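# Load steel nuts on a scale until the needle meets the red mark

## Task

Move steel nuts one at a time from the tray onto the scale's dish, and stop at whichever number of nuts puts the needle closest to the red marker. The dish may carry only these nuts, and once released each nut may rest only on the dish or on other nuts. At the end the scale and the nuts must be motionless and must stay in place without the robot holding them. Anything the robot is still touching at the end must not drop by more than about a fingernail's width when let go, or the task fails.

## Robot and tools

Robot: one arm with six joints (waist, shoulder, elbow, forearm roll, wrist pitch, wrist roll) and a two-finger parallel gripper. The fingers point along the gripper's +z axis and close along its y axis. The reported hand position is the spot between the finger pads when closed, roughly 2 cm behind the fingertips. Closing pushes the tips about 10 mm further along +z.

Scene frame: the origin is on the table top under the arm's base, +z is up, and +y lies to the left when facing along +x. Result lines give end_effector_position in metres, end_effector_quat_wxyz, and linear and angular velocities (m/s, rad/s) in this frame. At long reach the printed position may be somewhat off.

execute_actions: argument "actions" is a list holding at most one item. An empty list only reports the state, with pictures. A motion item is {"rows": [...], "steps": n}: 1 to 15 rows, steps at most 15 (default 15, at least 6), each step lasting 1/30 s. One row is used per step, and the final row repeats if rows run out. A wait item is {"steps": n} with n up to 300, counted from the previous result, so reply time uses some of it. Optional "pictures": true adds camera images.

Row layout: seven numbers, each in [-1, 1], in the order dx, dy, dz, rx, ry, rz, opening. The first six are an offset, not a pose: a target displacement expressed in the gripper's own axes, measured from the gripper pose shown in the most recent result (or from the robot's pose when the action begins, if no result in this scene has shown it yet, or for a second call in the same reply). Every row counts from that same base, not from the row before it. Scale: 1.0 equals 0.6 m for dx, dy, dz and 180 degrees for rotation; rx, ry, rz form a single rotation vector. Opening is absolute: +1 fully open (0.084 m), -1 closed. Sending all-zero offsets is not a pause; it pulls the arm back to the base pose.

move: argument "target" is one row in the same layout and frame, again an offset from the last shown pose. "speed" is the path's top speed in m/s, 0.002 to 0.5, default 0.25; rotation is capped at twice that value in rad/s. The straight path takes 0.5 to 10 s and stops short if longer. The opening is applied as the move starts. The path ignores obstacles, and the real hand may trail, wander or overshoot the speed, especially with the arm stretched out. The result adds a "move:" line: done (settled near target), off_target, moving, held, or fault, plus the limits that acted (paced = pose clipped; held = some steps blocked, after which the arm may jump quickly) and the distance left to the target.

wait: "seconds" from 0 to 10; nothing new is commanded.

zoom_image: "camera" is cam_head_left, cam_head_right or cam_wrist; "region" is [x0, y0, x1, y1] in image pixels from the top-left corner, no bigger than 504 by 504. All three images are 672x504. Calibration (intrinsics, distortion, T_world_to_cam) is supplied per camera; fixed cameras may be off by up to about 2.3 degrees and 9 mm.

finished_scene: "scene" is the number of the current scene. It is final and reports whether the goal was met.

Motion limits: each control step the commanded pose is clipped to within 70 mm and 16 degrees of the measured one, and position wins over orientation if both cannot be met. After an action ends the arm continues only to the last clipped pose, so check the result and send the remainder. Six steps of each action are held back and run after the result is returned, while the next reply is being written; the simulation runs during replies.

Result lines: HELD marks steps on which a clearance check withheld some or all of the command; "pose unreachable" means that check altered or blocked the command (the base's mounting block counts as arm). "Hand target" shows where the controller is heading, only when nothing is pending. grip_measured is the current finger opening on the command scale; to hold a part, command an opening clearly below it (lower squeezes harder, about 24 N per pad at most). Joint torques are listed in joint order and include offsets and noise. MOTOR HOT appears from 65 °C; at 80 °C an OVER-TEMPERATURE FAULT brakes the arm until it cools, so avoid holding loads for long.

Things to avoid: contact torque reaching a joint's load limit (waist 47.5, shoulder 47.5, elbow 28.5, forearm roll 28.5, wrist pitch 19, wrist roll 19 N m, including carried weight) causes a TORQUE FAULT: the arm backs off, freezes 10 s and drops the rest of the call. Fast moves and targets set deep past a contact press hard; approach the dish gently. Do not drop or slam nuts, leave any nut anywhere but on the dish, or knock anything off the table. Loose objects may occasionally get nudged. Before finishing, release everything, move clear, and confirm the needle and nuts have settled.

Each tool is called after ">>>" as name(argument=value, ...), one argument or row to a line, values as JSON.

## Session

>>> execute_actions(
  actions=[],
)

Scene clock: 0.00 s of 7600.00 s.
end_effector_position=(+0.3225, +0.1937, +0.2967) grip_measured=+1.00 end_effector_quat_wxyz=(-0.387, +0.461, +0.792, +0.102) end_effector_velocity=(+0.000, +0.000, -0.000) end_effector_angular_velocity=(+0.000, -0.000, -0.001)
Joint positions: [ 0.164 -0.001 -1.08   0.622  1.64  -2.088  0.084]
Joint velocities: [ 0.     0.    -0.     0.    -0.001  0.     0.   ]
Joint torques (N m, as the arm reports them, + toward a larger angle): no reading
Motor temperatures (°C, as the motors report them): [36 39 34 31 34 34]
Hand target: +0.322, +0.194, +0.297; -0.387, +0.461, +0.792, +0.102
camera_calibration (this result's frames):
cam_wrist: T_world_to_cam=[[0.810552, 0.556736, -0.181797, -0.282794], [0.28308, -0.644167, -0.710573, 0.309815], [-0.512709, 0.524494, -0.679732, 0.391869], [0, 0, 0, 1]] pos_world=[0.342432, 0.151482, 0.435101]

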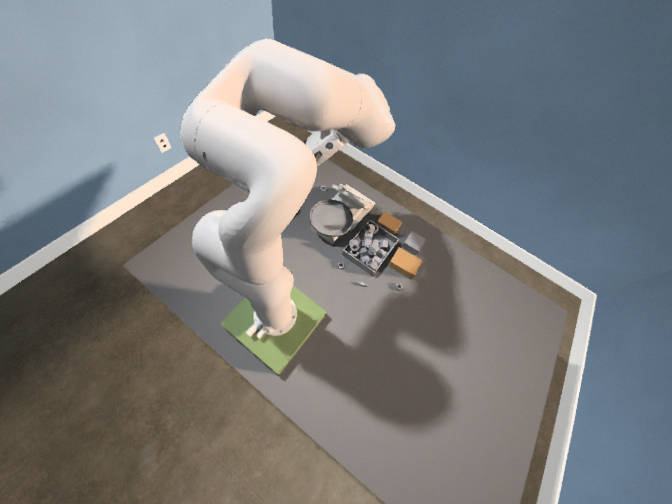

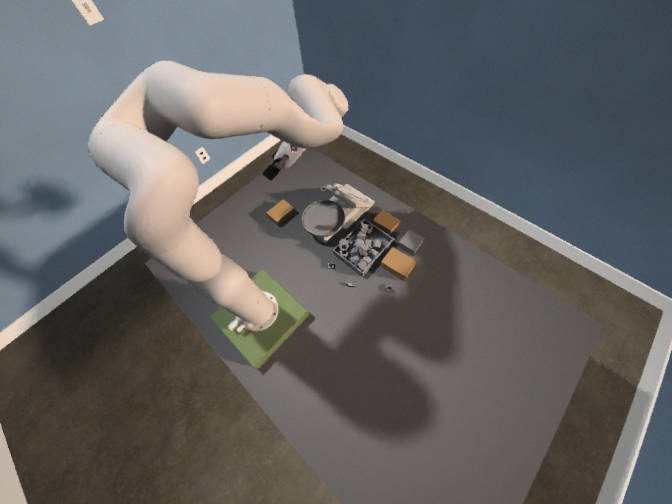

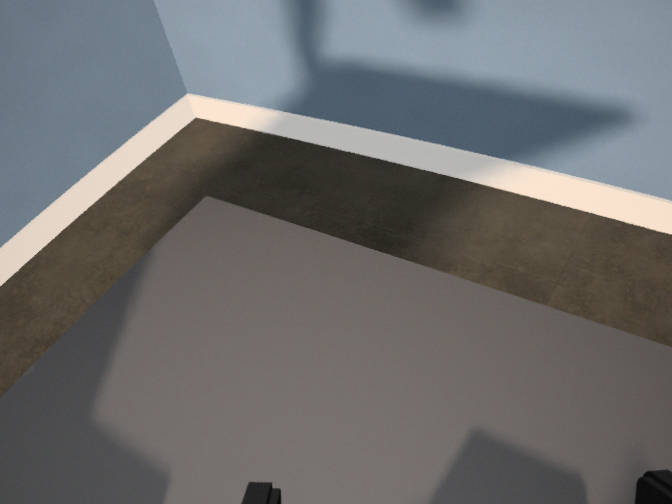

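>>> move(
  target=[-0.322,-0.030,-0.395,-0.1334,-0.229,0.155,0.0],
  speed=0.4,
)

Scene clock: 2.30 s of 7600.00 s.
end_effector_position=(+0.4832, -0.0652, +0.3243) grip_measured=-0.01 end_effector_quat_wxyz=(-0.001, +0.707, +0.707, -0.001) end_effector_velocity=(+0.001, -0.001, +0.001) end_effector_angular_velocity=(-0.004, -0.004, -0.003)
Joint positions: [-0.102  0.024 -1.311 -0.006  1.286 -1.697  0.044]
Joint velocities: [-0.001  0.001 -0.003 -0.003 -0.003  0.003 -0.   ]
Joint torques (N m, as the arm reports them, + toward a larger angle): [  0.93 -21.24 -11.9    0.6   -1.85  -0.07]
Motor temperatures (°C, as the motors report them): [36 39 34 31 34 34]
Hand target: +0.483, -0.065, +0.324; -0.001, +0.707, +0.707, -0.001
Off the commanded pose: 0.001 m, 0 deg.
Kept back: nothing.
move: done
camera_calibration (this result's frames):
cam_wrist: T_world_to_cam=[[0.999921, 0.0110644, 0.00593225, -0.451896], [0.0110735, -0.999938, -0.00150173, -0.00454744], [0.00591526, 0.0015673, -0.999981, 0.448044], [0, 0, 0, 1]] pos_world=[0.44926, -0.000249421, 0.45071]

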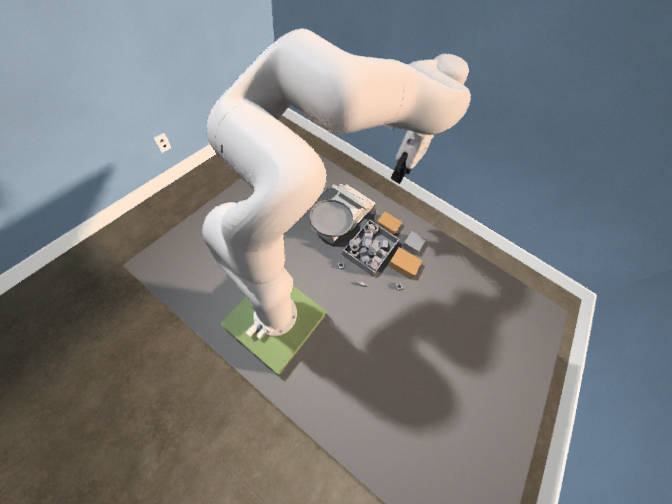

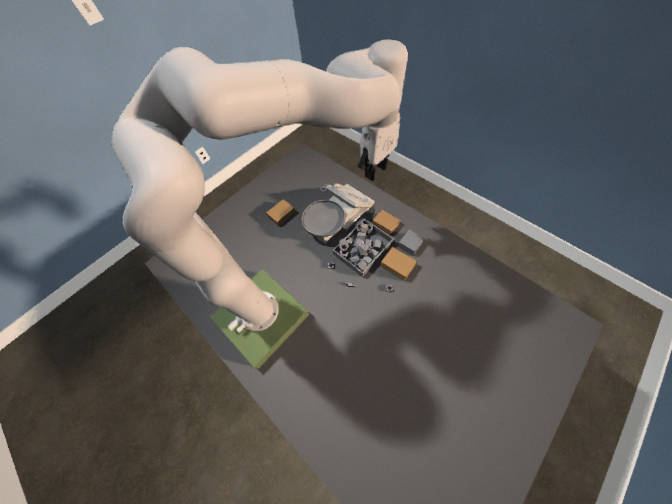

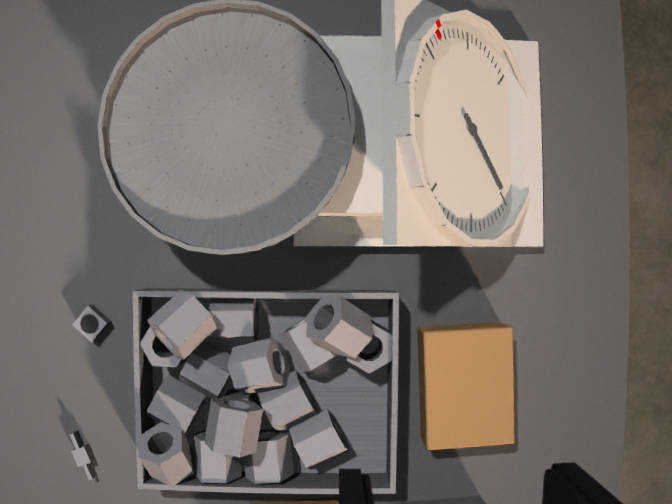

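>>> zoom_image(
  camera="cam_wrist",
  region=[380, 0, 560, 260],
)

>>> zoom_image(
  camera="cam_wrist",
  region=[120, 280, 410, 504],
)

Region (380, 0, 560, 260) of cam_wrist's 672x504 image, scaled by 1.938, with more detail than that image has; it fills the left 349 columns of this view, and the rest is white.

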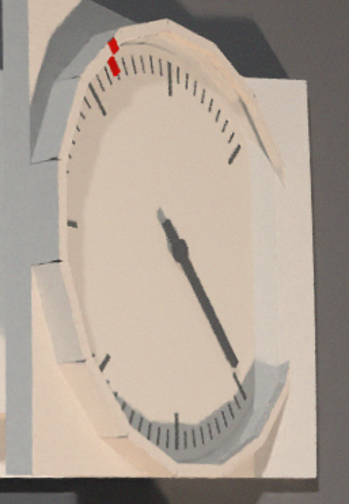

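Region (120, 280, 410, 504) of cam_wrist's 672x504 image, scaled by 1.738, with more detail than that image has; it fills the top 389 rows of this view, and the rest is white.

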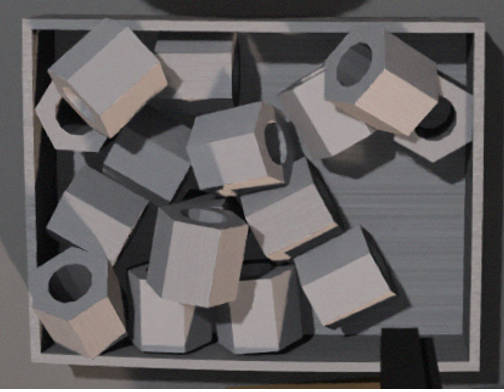

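>>> move(
  target=[-0.165,-0.075,0.21,0,0,0,0.0],
  speed=0.4,
)

Scene clock: 3.83 s of 7600.00 s.
end_effector_position=(+0.4379, -0.1632, +0.1987) grip_measured=-0.01 end_effector_quat_wxyz=(-0.001, +0.707, +0.707, -0.000) end_effector_velocity=(-0.001, -0.002, -0.003) end_effector_angular_velocity=(+0.001, +0.003, -0.000)
Joint positions: [-0.327  0.06  -0.984 -0.005  0.922 -1.922  0.044]
Joint velocities: [-0.004  0.004  0.005  0.    -0.006 -0.004  0.   ]
Joint torques (N m, as the arm reports them, + toward a larger angle): [  0.55 -20.89 -11.14   0.44  -1.77   0.03]
Motor temperatures (°C, as the motors report them): [36 39 34 31 34 34]
Hand target: +0.438, -0.163, +0.198; -0.001, +0.707, +0.707, -0.000
Off the commanded pose: 0.001 m, 0 deg.
Kept back: nothing.
move: done
camera_calibration (this result's frames):
cam_wrist: T_world_to_cam=[[0.999906, 0.0120744, 0.00646865, -0.404737], [0.0120899, -0.999924, -0.00235251, -0.102557], [0.00643975, 0.0024305, -0.999976, 0.32272], [0, 0, 0, 1]] pos_world=[0.403861, -0.098447, 0.325089]

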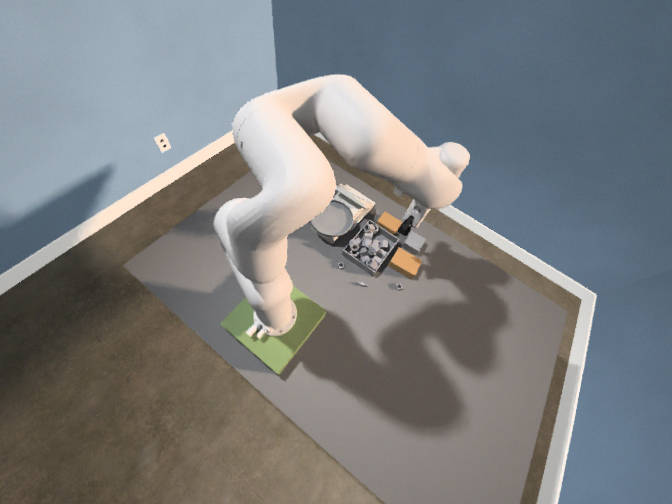

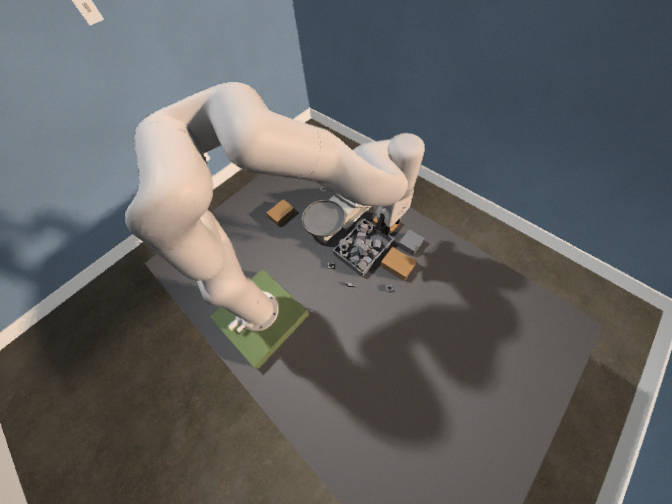

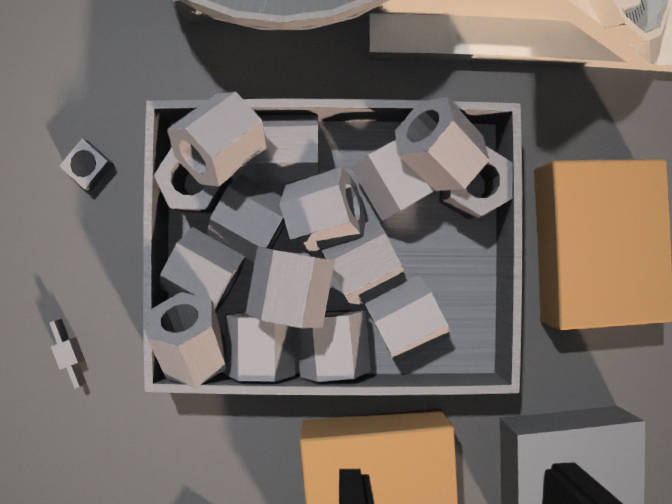

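>>> zoom_image(
  camera="cam_wrist",
  region=[135, 85, 535, 405],
)

Region (135, 85, 535, 405) of cam_wrist's 672x504 image, scaled by 1.260, with more detail than that image has; it fills the top 403 rows of this view, and the rest is white.

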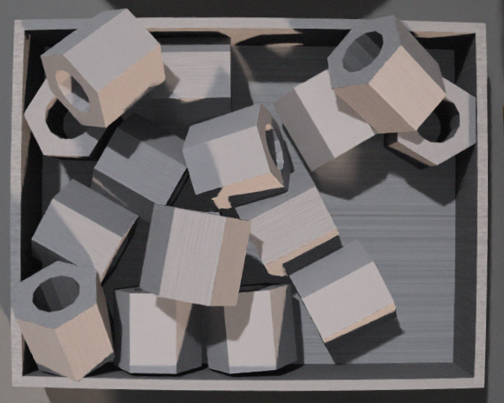

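>>> zoom_image(
  camera="cam_wrist",
  region=[230, 150, 460, 390],
)

Region (230, 150, 460, 390) of cam_wrist's 672x504 image, scaled by 2.100, with more detail than that image has; it fills the left 483 columns of this view, and the rest is white.

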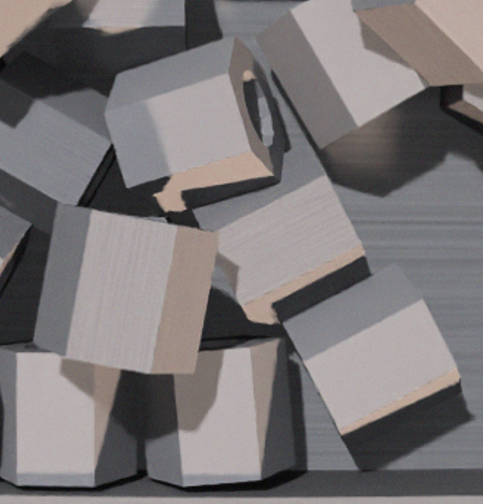

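>>> move(
  target=[0.083,-0.080,0.08,0,0,-0.444,0.0],
  speed=0.5,
)

Scene clock: 8.03 s of 7600.00 s.
end_effector_position=(+0.3901, -0.1132, +0.1509) grip_measured=-0.01 end_effector_quat_wxyz=(-0.001, +0.088, +0.996, +0.000) end_effector_velocity=(+0.000, +0.001, +0.001) end_effector_angular_velocity=(+0.003, -0.003, +0.010)
Joint positions: [-0.253 -0.047 -0.699 -0.007  0.745 -3.24   0.044]
Joint velocities: [ 0.    -0.003  0.002  0.006 -0.001 -0.015  0.   ]
Joint torques (N m, as the arm reports them, + toward a larger angle): [  0.84 -17.73 -10.17   0.35  -1.96  -0.09]
Motor temperatures (°C, as the motors report them): [36 39 35 31 34 34]
Hand target: +0.390, -0.113, +0.151; -0.001, +0.087, +0.996, +0.000
Off the commanded pose: 0.000 m, 0 deg.
Kept back: nothing.
move: done
camera_calibration (this result's frames):
cam_wrist: T_world_to_cam=[[0.163687, 0.986476, 0.00847266, 0.0790621], [0.986511, -0.163667, -0.00294665, -0.33746], [-0.0015201, 0.0088407, -0.99996, 0.278938], [0, 0, 0, 1]] pos_world=[0.32039, -0.13569, 0.277262]

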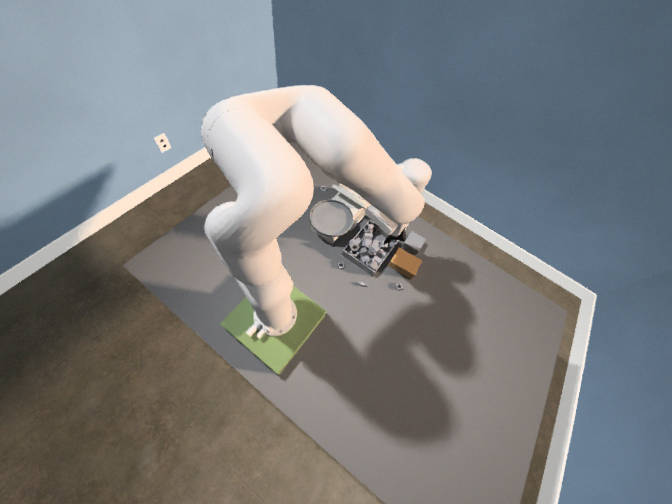

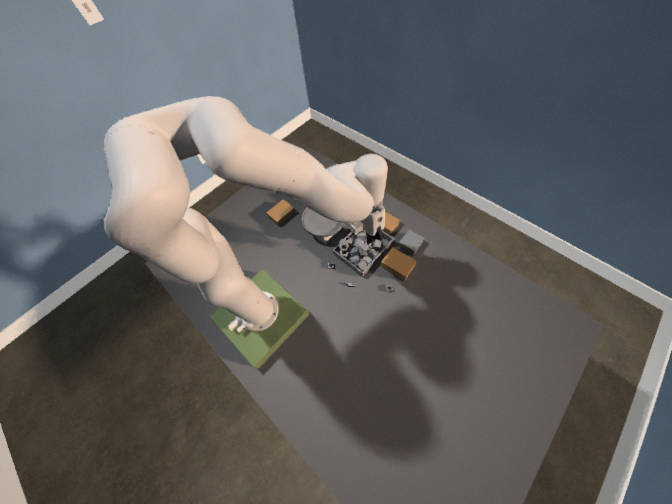

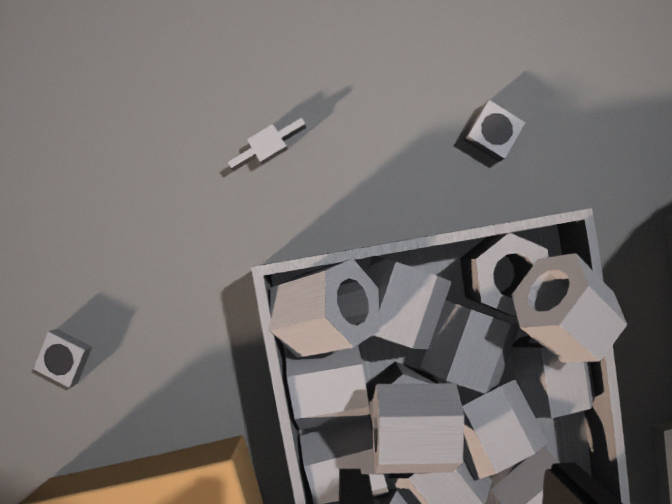

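>>> move(
  target=[0.001,0,0.133,0,0,0,-0.12],
  speed=0.15,
)

>>> execute_actions(
  actions=[
    {"rows": [[0,0,0,0,0,0,-0.18],[0,0,0,0,0,0,-0.24],[0,0,0,0,0,0,-0.29],[0,0,0,0,0,0,-0.33],[0,0,0,0,0,0,-0.38],[0,0,0,0,0,0,-0.45],[0,0,0,0,0,0,-0.55],[0,0,0,0,0,0,-0.7]], "steps": 15},
  ],
)

Scene clock: 9.40 s of 7600.00 s.
end_effector_position=(+0.3897, -0.1129, +0.0716) grip_measured=-0.13 end_effector_quat_wxyz=(-0.000, +0.088, +0.996, +0.000) end_effector_velocity=(-0.001, +0.000, -0.004) end_effector_angular_velocity=(+0.001, +0.005, +0.000)
Joint positions: [-0.254  0.157 -0.655 -0.009  0.496 -3.239  0.038]
Joint velocities: [-0.     0.01  -0.001 -0.    -0.004 -0.    -0.   ]
Joint torques (N m, as the arm reports them, + toward a larger angle): [  1.01 -19.22  -8.81   0.57  -1.83  -0.1 ]
Motor temperatures (°C, as the motors report them): [36 39 35 31 34 34]
Hand target: +0.390, -0.113, +0.071; -0.001, +0.088, +0.996, +0.000
Off the commanded pose: 0.001 m, 0 deg.
Kept back: nothing.
move: done
camera_calibration (this result's frames):
cam_wrist: T_world_to_cam=[[0.163364, 0.986526, 0.00882189, 0.079583], [0.986566, -0.163352, -0.00211537, -0.337288], [-0.000645794, 0.00904895, -0.999959, 0.199394], [0, 0, 0, 1]] pos_world=[0.319884, -0.135411, 0.19797]

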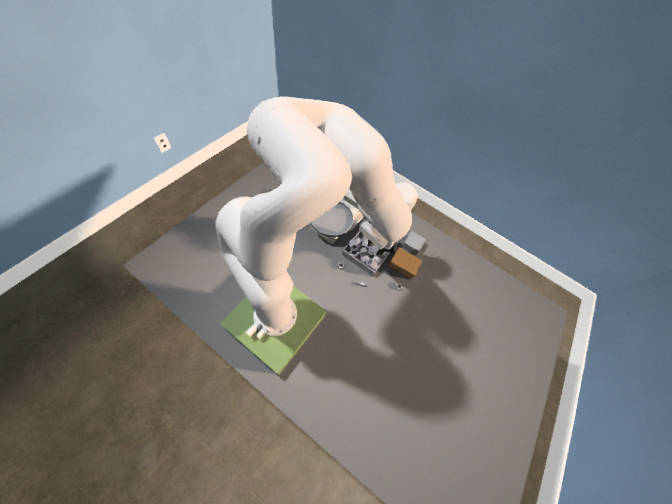

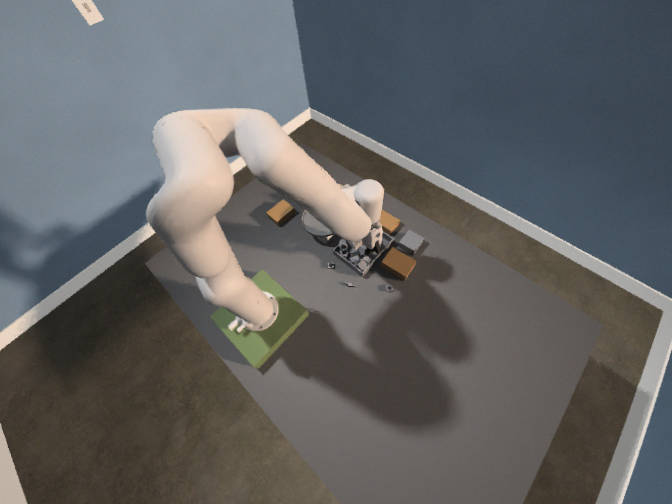

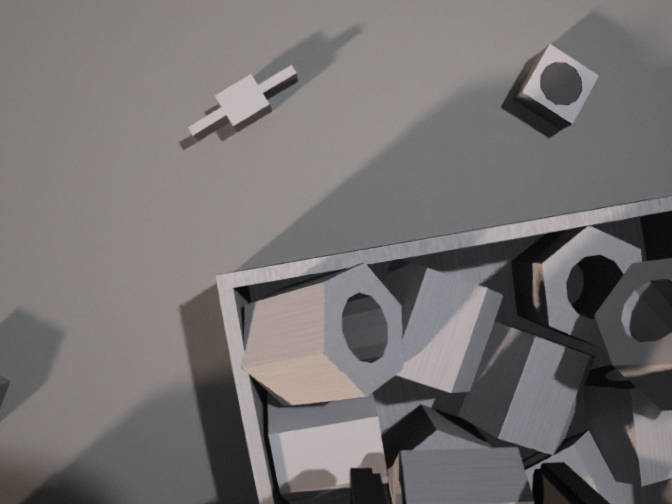

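Scene clock: 9.70 s of 7600.00 s.
end_effector_position=(+0.3898, -0.1129, +0.0717) grip_measured=-0.33 end_effector_quat_wxyz=(-0.000, +0.088, +0.996, +0.000) end_effector_velocity=(+0.000, -0.000, +0.000) end_effector_angular_velocity=(-0.000, -0.000, -0.001)
Joint positions: [-0.254  0.157 -0.655 -0.009  0.496 -3.239  0.029]
Joint velocities: [-0.     0.    -0.001 -0.     0.     0.    -0.   ]
Joint torques (N m, as the arm reports them, + toward a larger angle): [  0.72 -19.41  -8.6    0.39  -1.78  -0.11]
Motor temperatures (°C, as the motors report them): [36 39 35 31 34 34]
Steps of this call (steps 1 to 9: the first 9 steps of this action). Readings (end_effector_position):
1: (+0.3897, -0.1129, +0.0715)
2: (+0.3897, -0.1129, +0.0715)
4: (+0.3897, -0.1129, +0.0716)
8: (+0.3898, -0.1129, +0.0717)
9: the state above

>>> move(
  target=[0,0,-0.1,0,0,0,-0.7],
  speed=0.3,
)

>>> move(
  target=[0.133,0.302,0,0,0,-0.055,-0.7],
  speed=0.4,
)

Scene clock: 10.83 s of 7600.00 s.
end_effector_position=(+0.3895, -0.1130, +0.1311) grip_measured=-0.33 end_effector_quat_wxyz=(-0.001, +0.088, +0.996, +0.000) end_effector_velocity=(+0.001, -0.001, +0.003) end_effector_angular_velocity=(-0.000, -0.003, -0.001)
Joint positions: [-0.253 -0.004 -0.68  -0.007  0.682 -3.24   0.029]
Joint velocities: [-0.001 -0.006 -0.004  0.001  0.007 -0.    -0.   ]
Joint torques (N m, as the arm reports them, + toward a larger angle): [  0.98 -17.97  -9.88   0.58  -1.97  -0.04]
Motor temperatures (°C, as the motors report them): [36 39 35 31 34 34]
Hand target: +0.390, -0.113, +0.132; -0.000, +0.088, +0.996, +0.000
Off your previous action's commanded pose: 0.000 m, 0 deg at its last step (step 6 of this call).
Off the commanded pose: 0.001 m, 0 deg.
Kept back: nothing.
move: done
camera_calibration (this result's frames):
cam_wrist: T_world_to_cam=[[0.16356, 0.986496, 0.00856956, 0.0791695], [0.986532, -0.163542, -0.00278905, -0.336892], [-0.00134991, 0.00891033, -0.999959, 0.259123], [0, 0, 0, 1]] pos_world=[0.319756, -0.135505, 0.257495]

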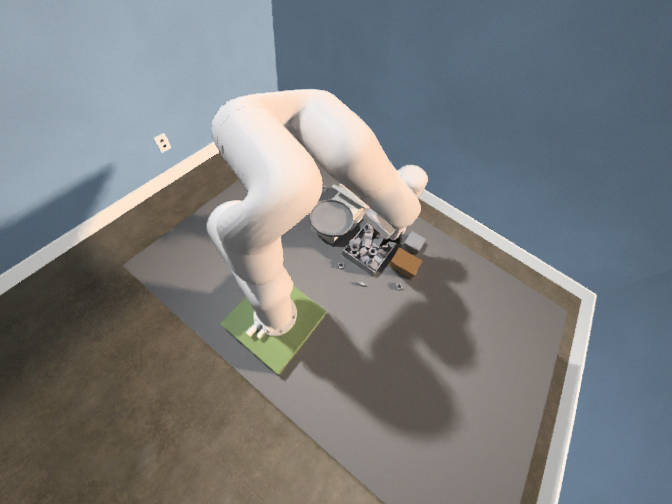

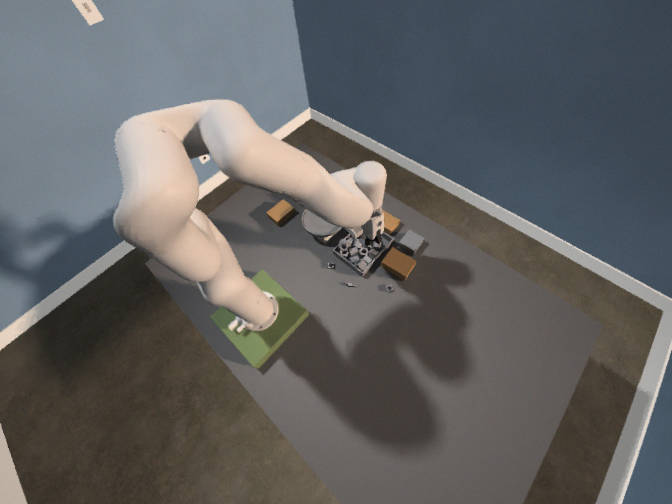

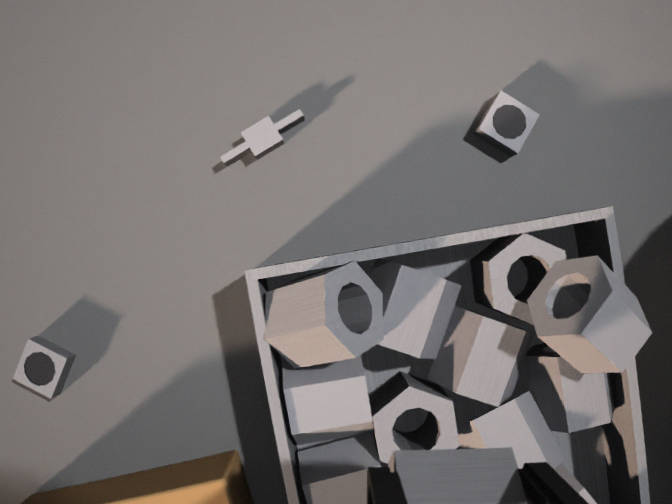

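Scene clock: 12.03 s of 7600.00 s.
end_effector_position=(+0.3435, +0.0786, +0.1312) grip_measured=-0.33 end_effector_quat_wxyz=(-0.000, +0.002, +1.000, -0.000) end_effector_velocity=(-0.000, +0.002, -0.000) end_effector_angular_velocity=(-0.002, +0.001, -0.000)
Joint positions: [ 0.256 -0.171 -0.493 -0.01   0.664 -2.901  0.029]
Joint velocities: [ 0.007  0.002 -0.002 -0.002  0.002  0.009 -0.   ]
Joint torques (N m, as the arm reports them, + toward a larger angle): [  1.16 -14.53 -10.06   0.34  -2.11  -0.07]
Motor temperatures (°C, as the motors report them): [36 39 35 31 34 34]
Hand target: +0.343, +0.079, +0.131; -0.000, +0.002, +1.000, -0.001
Off the commanded pose: 0.001 m, 0 deg.
Kept back: nothing.
move: done; limits=paced
camera_calibration (this result's frames):
cam_wrist: T_world_to_cam=[[-0.00794686, 0.999942, 0.00722382, -0.0443119], [0.999966, 0.0079632, -0.00223601, -0.278266], [-0.0022934, 0.0072058, -0.999971, 0.257938], [0, 0, 0, 1]] pos_world=[0.278496, 0.0446666, 0.257628]

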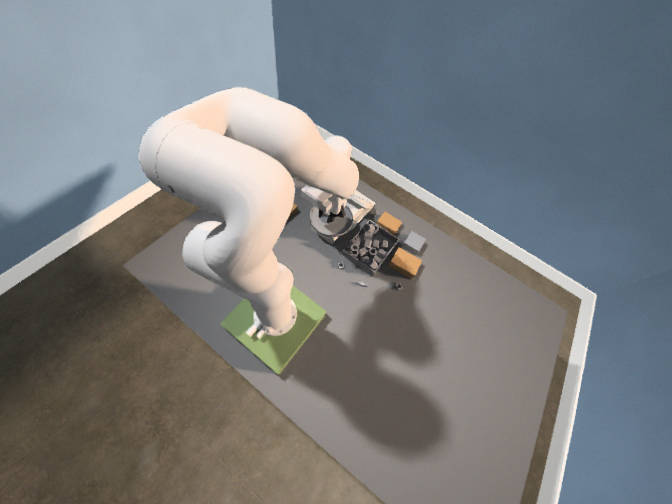

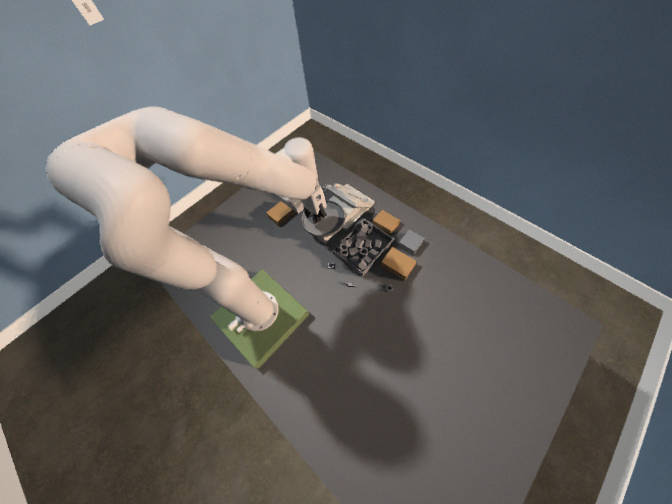

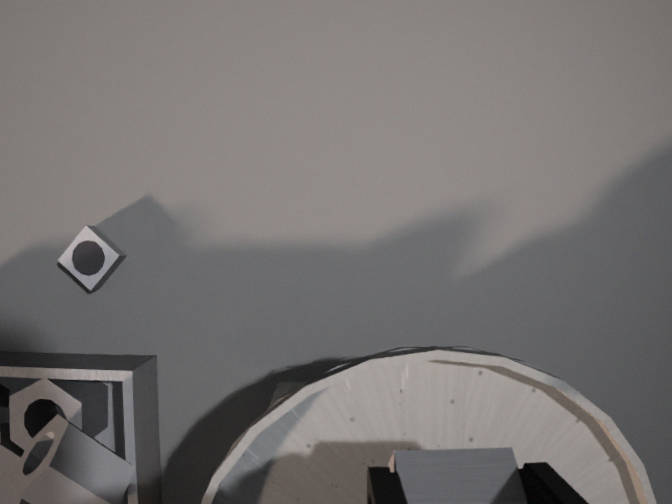

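>>> move(
  target=[0.007,0,0.045,0,0,0,-0.7],
  speed=0.08,
)

>>> execute_actions(
  actions=[
    {"rows": [[0,0,0.001,0,0,0,-0.7],[0,0,0.002,0,0,0,-0.7],[0,0,0.003,0,0,0,-0.7],[0,0,0.004,0,0,0,-0.7],[0,0,0.005,0,0,0,-0.7],[0,0,0.006,0,0,0,-0.7],[0,0,0.007,0,0,0,-0.7]], "steps": 15},
  ],
)

Scene clock: 13.17 s of 7600.00 s.
end_effector_position=(+0.3394, +0.0787, +0.1046) grip_measured=-0.33 end_effector_quat_wxyz=(-0.000, +0.002, +1.000, -0.000) end_effector_velocity=(+0.000, +0.000, -0.002) end_effector_angular_velocity=(+0.000, -0.001, +0.000)
Joint positions: [ 0.258 -0.104 -0.461 -0.012  0.565 -2.897  0.029]
Joint velocities: [ 0.001  0.007  0.002 -0.    -0.009  0.001 -0.   ]
Joint torques (N m, as the arm reports them, + toward a larger angle): [  1.23 -15.38  -9.36   0.51  -1.89  -0.07]
Motor temperatures (°C, as the motors report them): [36 39 35 31 34 34]
Hand target: +0.339, +0.079, +0.104; -0.000, +0.002, +1.000, -0.000
Off the commanded pose: 0.000 m, 0 deg.
Kept back: nothing.
move: done
camera_calibration (this result's frames):
cam_wrist: T_world_to_cam=[[-0.00807562, 0.999939, 0.00747983, -0.0442576], [0.999966, 0.00808983, -0.00187126, -0.274295], [-0.00193166, 0.00746447, -0.99997, 0.23116], [0, 0, 0, 1]] pos_world=[0.274375, 0.0447484, 0.230971]

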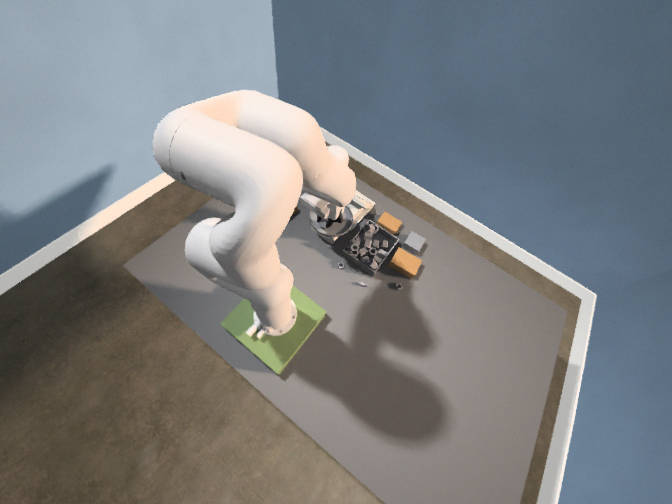

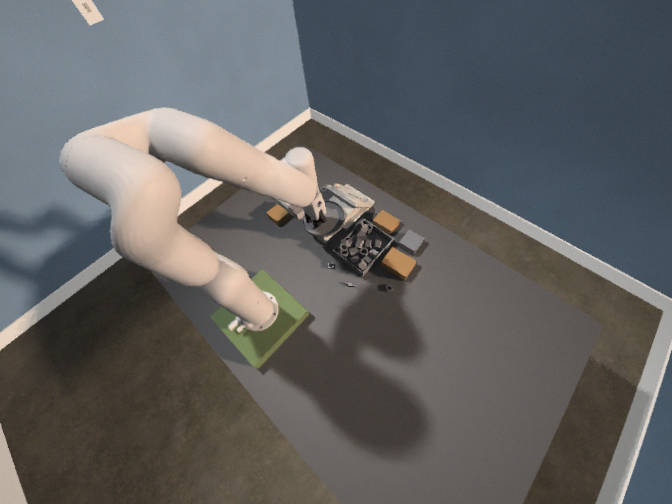

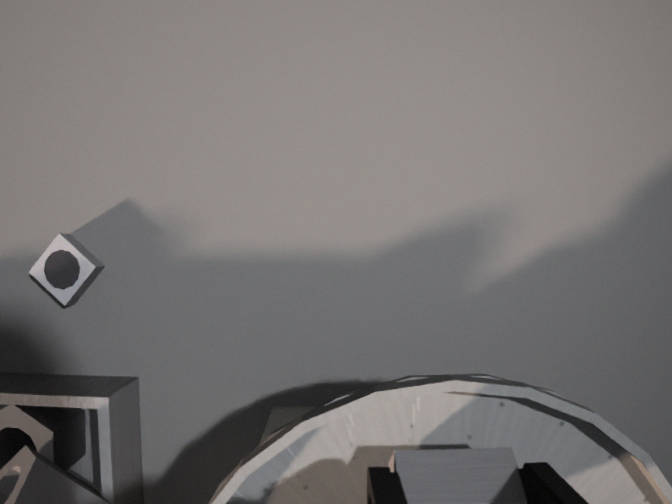

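Scene clock: 13.47 s of 7600.00 s.
end_effector_position=(+0.3393, +0.0787, +0.1015) grip_measured=-0.33 end_effector_quat_wxyz=(-0.000, +0.002, +1.000, -0.000) end_effector_velocity=(-0.002, -0.001, -0.014) end_effector_angular_velocity=(-0.001, +0.007, -0.002)
Joint positions: [ 0.258 -0.095 -0.459 -0.012  0.554 -2.897  0.029]
Joint velocities: [-0.002  0.042  0.009 -0.    -0.044  0.001 -0.   ]
Joint torques (N m, as the arm reports them, + toward a larger angle): [  1.   -15.7   -9.28   0.39  -2.05   0.03]
Motor temperatures (°C, as the motors report them): [36 39 35 31 34 34]
Steps of this call (steps 1 to 9: the first 9 steps of this action). Readings (end_effector_position):
1: (+0.3394, +0.0787, +0.1045)
2: (+0.3394, +0.0787, +0.1045)
4: (+0.3395, +0.0787, +0.1040)
8: (+0.3394, +0.0787, +0.1021)
9: the state above

>>> execute_actions(
  actions=[],
)

Scene clock: 14.40 s of 7600.00 s.
end_effector_position=(+0.3394, +0.0787, +0.1004) grip_measured=-0.33 end_effector_quat_wxyz=(-0.000, +0.002, +1.000, -0.000) end_effector_velocity=(+0.000, -0.000, +0.000) end_effector_angular_velocity=(-0.001, -0.000, +0.001)
Joint positions: [ 0.258 -0.091 -0.459 -0.012  0.549 -2.897  0.029]
Joint velocities: [-0.001  0.    -0.    -0.002  0.    -0.001  0.   ]
Joint torques (N m, as the arm reports them, + toward a larger angle): [  0.72 -14.83  -9.19   0.4   -1.98   0.  ]
Motor temperatures (°C, as the motors report them): [36 39 35 31 34 34]
Hand target: +0.339, +0.079, +0.100; -0.000, +0.002, +1.000, -0.000
Off the commanded pose: 0.000 m, 0 deg.
Kept back: nothing.
Steps of this call (steps 1 to 6: the last 6 steps of your previous action; steps 7 to 28: nothing new was sent). Readings (end_effector_position):
1: (+0.3392, +0.0787, +0.1011)
2: (+0.3392, +0.0787, +0.1009)
4: (+0.3393, +0.0787, +0.1006)
8: (+0.3394, +0.0787, +0.1005)
28: the state above
camera_calibration (this result's frames):
cam_wrist: T_world_to_cam=[[-0.00809552, 0.999939, 0.00753678, -0.0442467], [0.999966, 0.00810896, -0.00175395, -0.274357], [-0.00181495, 0.00752232, -0.99997, 0.226953], [0, 0, 0, 1]] pos_world=[0.274401, 0.0447615, 0.226798]

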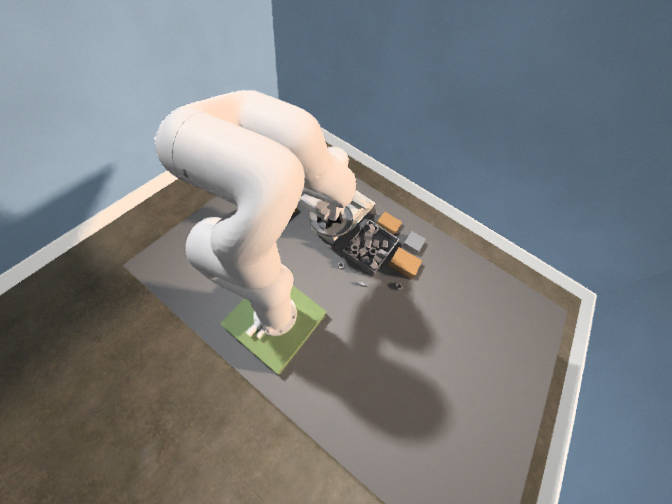

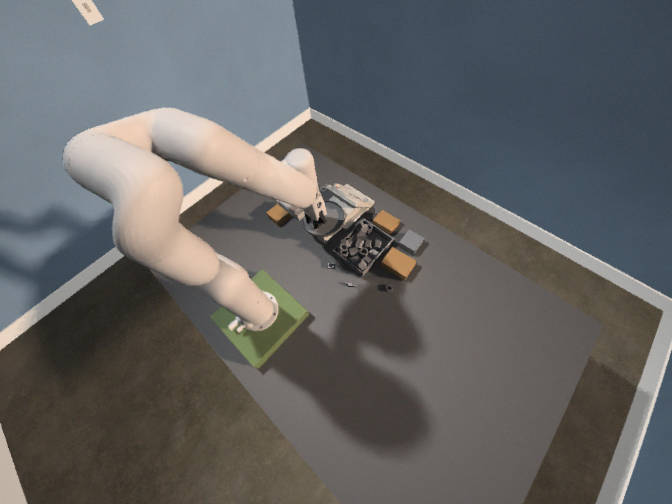

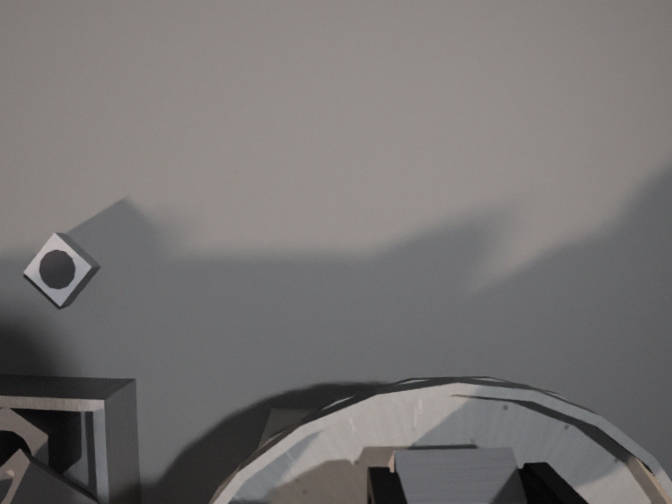

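>>> execute_actions(
  actions=[
    {"rows":[[0,0,0.001,0,0,0,-0.7],[0,0,0.002,0,0,0,-0.7],[0,0,0.003,0,0,0,-0.7],[0,0,0.0035,0,0,0,-0.7]],"steps":14},
  ],
)

Scene clock: 14.80 s of 7600.00 s.
end_effector_position=(+0.3395, +0.0787, +0.0989) grip_measured=-0.33 end_effector_quat_wxyz=(-0.000, +0.002, +1.000, -0.000) end_effector_velocity=(+0.001, +0.000, -0.003) end_effector_angular_velocity=(+0.001, -0.004, -0.000)
Joint positions: [ 0.257 -0.086 -0.458 -0.012  0.543 -2.897  0.029]
Joint velocities: [ 0.     0.011  0.001 -0.    -0.016  0.001  0.   ]
Joint torques (N m, as the arm reports them, + toward a larger angle): [  0.73 -14.3   -8.88   0.39  -2.16  -0.02]
Motor temperatures (°C, as the motors report them): [36 39 35 31 34 34]
Steps of this call (steps 1 to 4: nothing new was sent; steps 5 to 12: the first 8 steps of this action). Readings (end_effector_position):
5: (+0.3394, +0.0787, +0.1004)
6: (+0.3394, +0.0787, +0.1004)
8: (+0.3394, +0.0787, +0.0999)
12: the state above

>>> execute_actions(
  actions=[
    {"rows":[[0,0,0.0015,0,0,0,-0.55],[0,0,0.0015,0,0,0,-0.45],[0,0,0.0015,0,0,0,-0.38],[0,0,0.0015,0,0,0,-0.32],[0,0,0.0015,0,0,0,-0.27],[0,0,0.0015,0,0,0,-0.2],[0,0,0.0015,0,0,0,-0.12]],"steps":13},
  ],
)

>>> move(
  target=[0,0,-0.065,0,0,0,-0.12],
  speed=0.3,
)

Scene clock: 15.23 s of 7600.00 s.
end_effector_position=(+0.3395, +0.0787, +0.0980) grip_measured=-0.24 end_effector_quat_wxyz=(-0.000, +0.002, +1.000, -0.000) end_effector_velocity=(-0.003, -0.000, -0.005) end_effector_angular_velocity=(-0.001, +0.009, -0.000)
Joint positions: [ 0.257 -0.083 -0.458 -0.012  0.54  -2.897  0.034]
Joint velocities: [ 0.001  0.012  0.006  0.002 -0.009 -0.     0.095]
Joint torques (N m, as the arm reports them, + toward a larger angle): [  0.63 -15.64  -8.72   0.31  -1.88   0.18]
Motor temperatures (°C, as the motors report them): [36 39 35 31 34 34]
Off your previous action's commanded pose: 0.000 m, 0 deg at its last step (step 6 of this call).
Steps of this call (steps 1 to 6: the last 6 steps of your previous action; steps 7 to 13: the first 7 steps of this action). Readings (end_effector_position):
7: (+0.3395, +0.0787, +0.0985)
8: (+0.3395, +0.0787, +0.0984)
10: (+0.3395, +0.0787, +0.0983)
13: the state above

Scene clock: 16.43 s of 7600.00 s.
end_effector_position=(+0.3393, +0.0786, +0.1365) grip_measured=-0.13 end_effector_quat_wxyz=(-0.000, +0.002, +1.000, -0.000) end_effector_velocity=(-0.000, -0.000, +0.002) end_effector_angular_velocity=(-0.001, +0.000, -0.000)
Joint positions: [ 0.259 -0.199 -0.484 -0.01   0.683 -2.898  0.038]
Joint velocities: [-0.    -0.006 -0.002 -0.001  0.009  0.001 -0.   ]
Joint torques (N m, as the arm reports them, + toward a larger angle): [  0.97 -14.13  -9.9    0.49  -1.93  -0.04]
Motor temperatures (°C, as the motors report them): [36 39 35 31 34 34]
Hand target: +0.340, +0.079, +0.137; -0.000, +0.002, +1.000, -0.000
Off your previous action's commanded pose: 0.000 m, 0 deg at its last step (step 6 of this call).
Off the commanded pose: 0.000 m, 0 deg.
Kept back: nothing.
move: done
camera_calibration (this result's frames):
cam_wrist: T_world_to_cam=[[-0.00791821, 0.999943, 0.00720411, -0.0444152], [0.999966, 0.00793378, -0.00213536, -0.274154], [-0.00219239, 0.00718696, -0.999972, 0.263177], [0, 0, 0, 1]] pos_world=[0.27437, 0.0446962, 0.262904]

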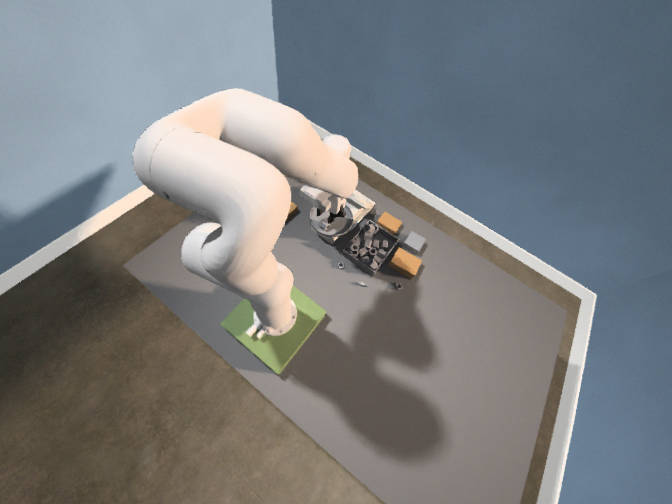

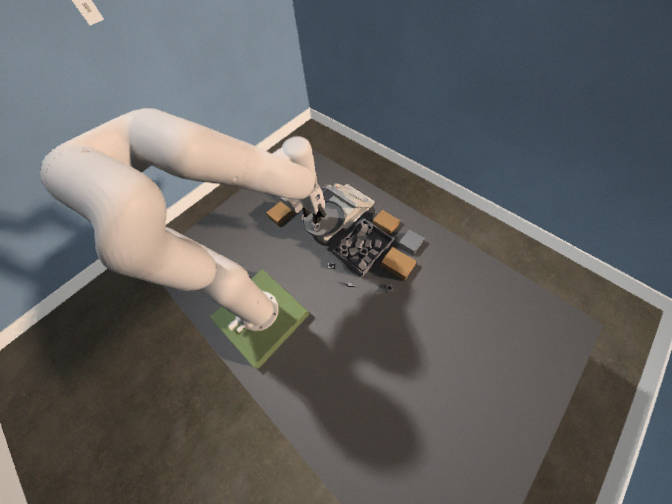

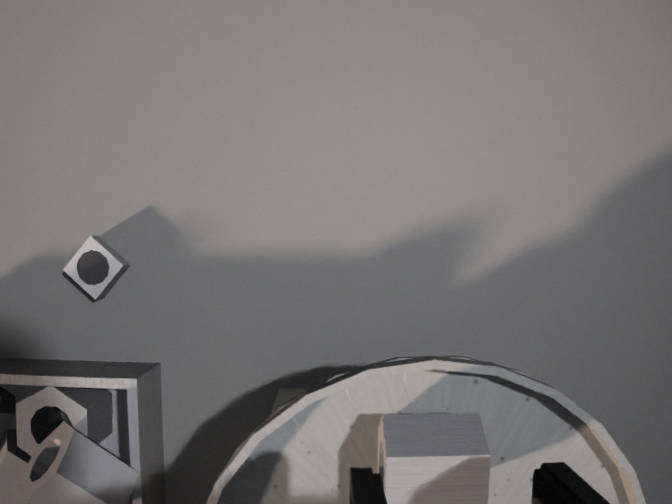

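>>> move(
  target=[-0.1645,-0.4027,-0.104,0,0,0.5,-0.12],
  speed=0.5,
)

Scene clock: 18.87 s of 7600.00 s.
end_effector_position=(+0.4361, -0.1631, +0.1985) grip_measured=-0.13 end_effector_quat_wxyz=(-0.001, +0.708, +0.706, -0.000) end_effector_velocity=(+0.001, -0.002, +0.001) end_effector_angular_velocity=(-0.000, +0.003, -0.010)
Joint positions: [-0.328  0.054 -0.976 -0.005  0.92  -1.919  0.038]
Joint velocities: [-0.002  0.006 -0.01  -0.002  0.007  0.009  0.   ]
Joint torques (N m, as the arm reports them, + toward a larger angle): [  0.79 -21.15 -11.05   0.46  -2.04  -0.07]
Motor temperatures (°C, as the motors report them): [36 39 35 31 34 34]
Hand target: +0.436, -0.163, +0.199; -0.001, +0.709, +0.706, -0.000
Off the commanded pose: 0.001 m, 0 deg.
Kept back: nothing.
move: done
camera_calibration (this result's frames):
cam_wrist: T_world_to_cam=[[0.999939, 0.00875378, 0.00670493, -0.403485], [0.00876891, -0.999959, -0.00223062, -0.100948], [0.00668512, 0.00228928, -0.999975, 0.322435], [0, 0, 0, 1]] pos_world=[0.40219, -0.0981503, 0.324907]

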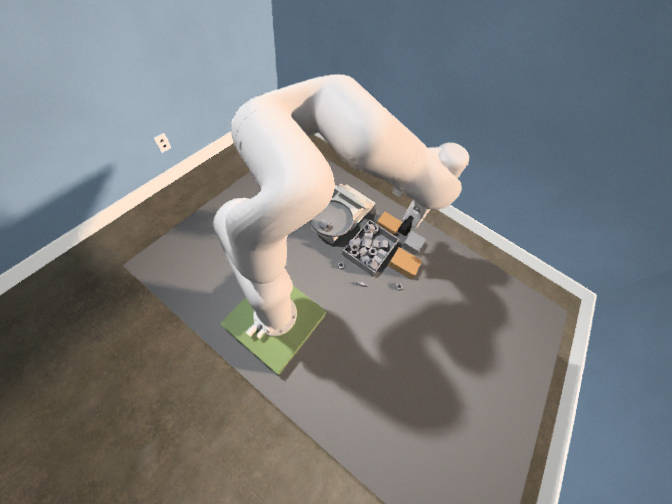

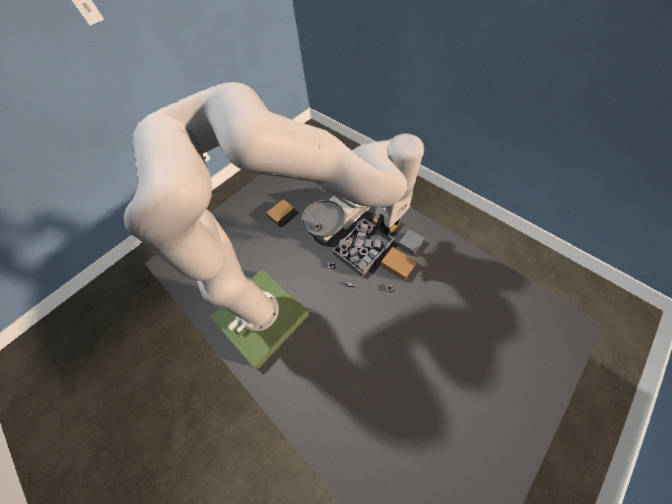

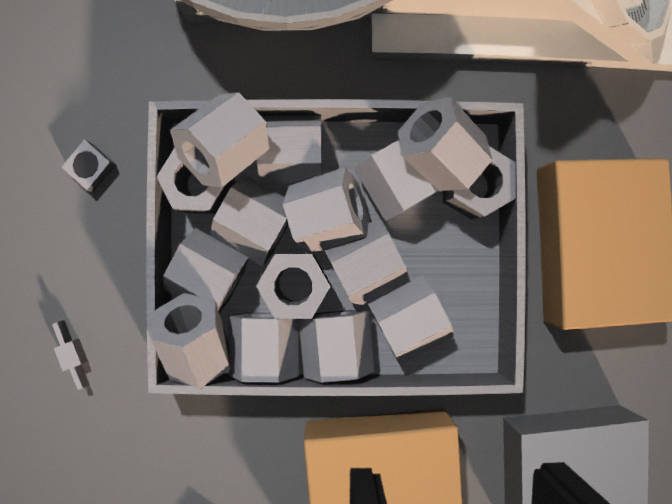

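>>> zoom_image(
  camera="cam_wrist",
  region=[140,80,540,400],
)

Region (140, 80, 540, 400) of cam_wrist's 672x504 image, scaled by 1.260, with more detail than that image has; it fills the top 403 rows of this view, and the rest is white.

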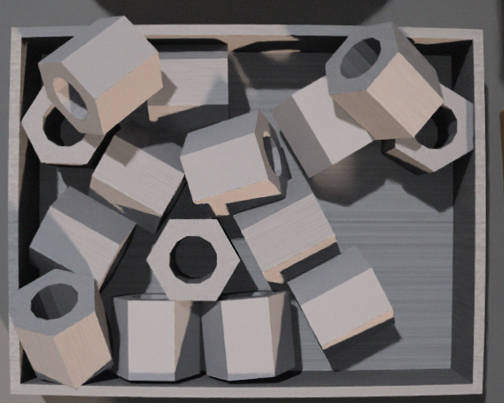

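>>> zoom_image(
  camera="cam_wrist",
  region=[140,80,340,240],
)

Region (140, 80, 340, 240) of cam_wrist's 672x504 image, scaled by 2.520, with more detail than that image has; it fills the top 403 rows of this view, and the rest is white.

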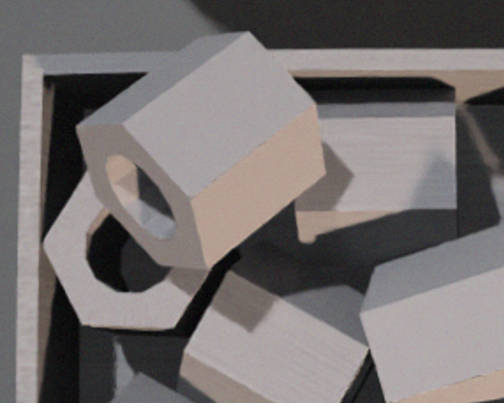

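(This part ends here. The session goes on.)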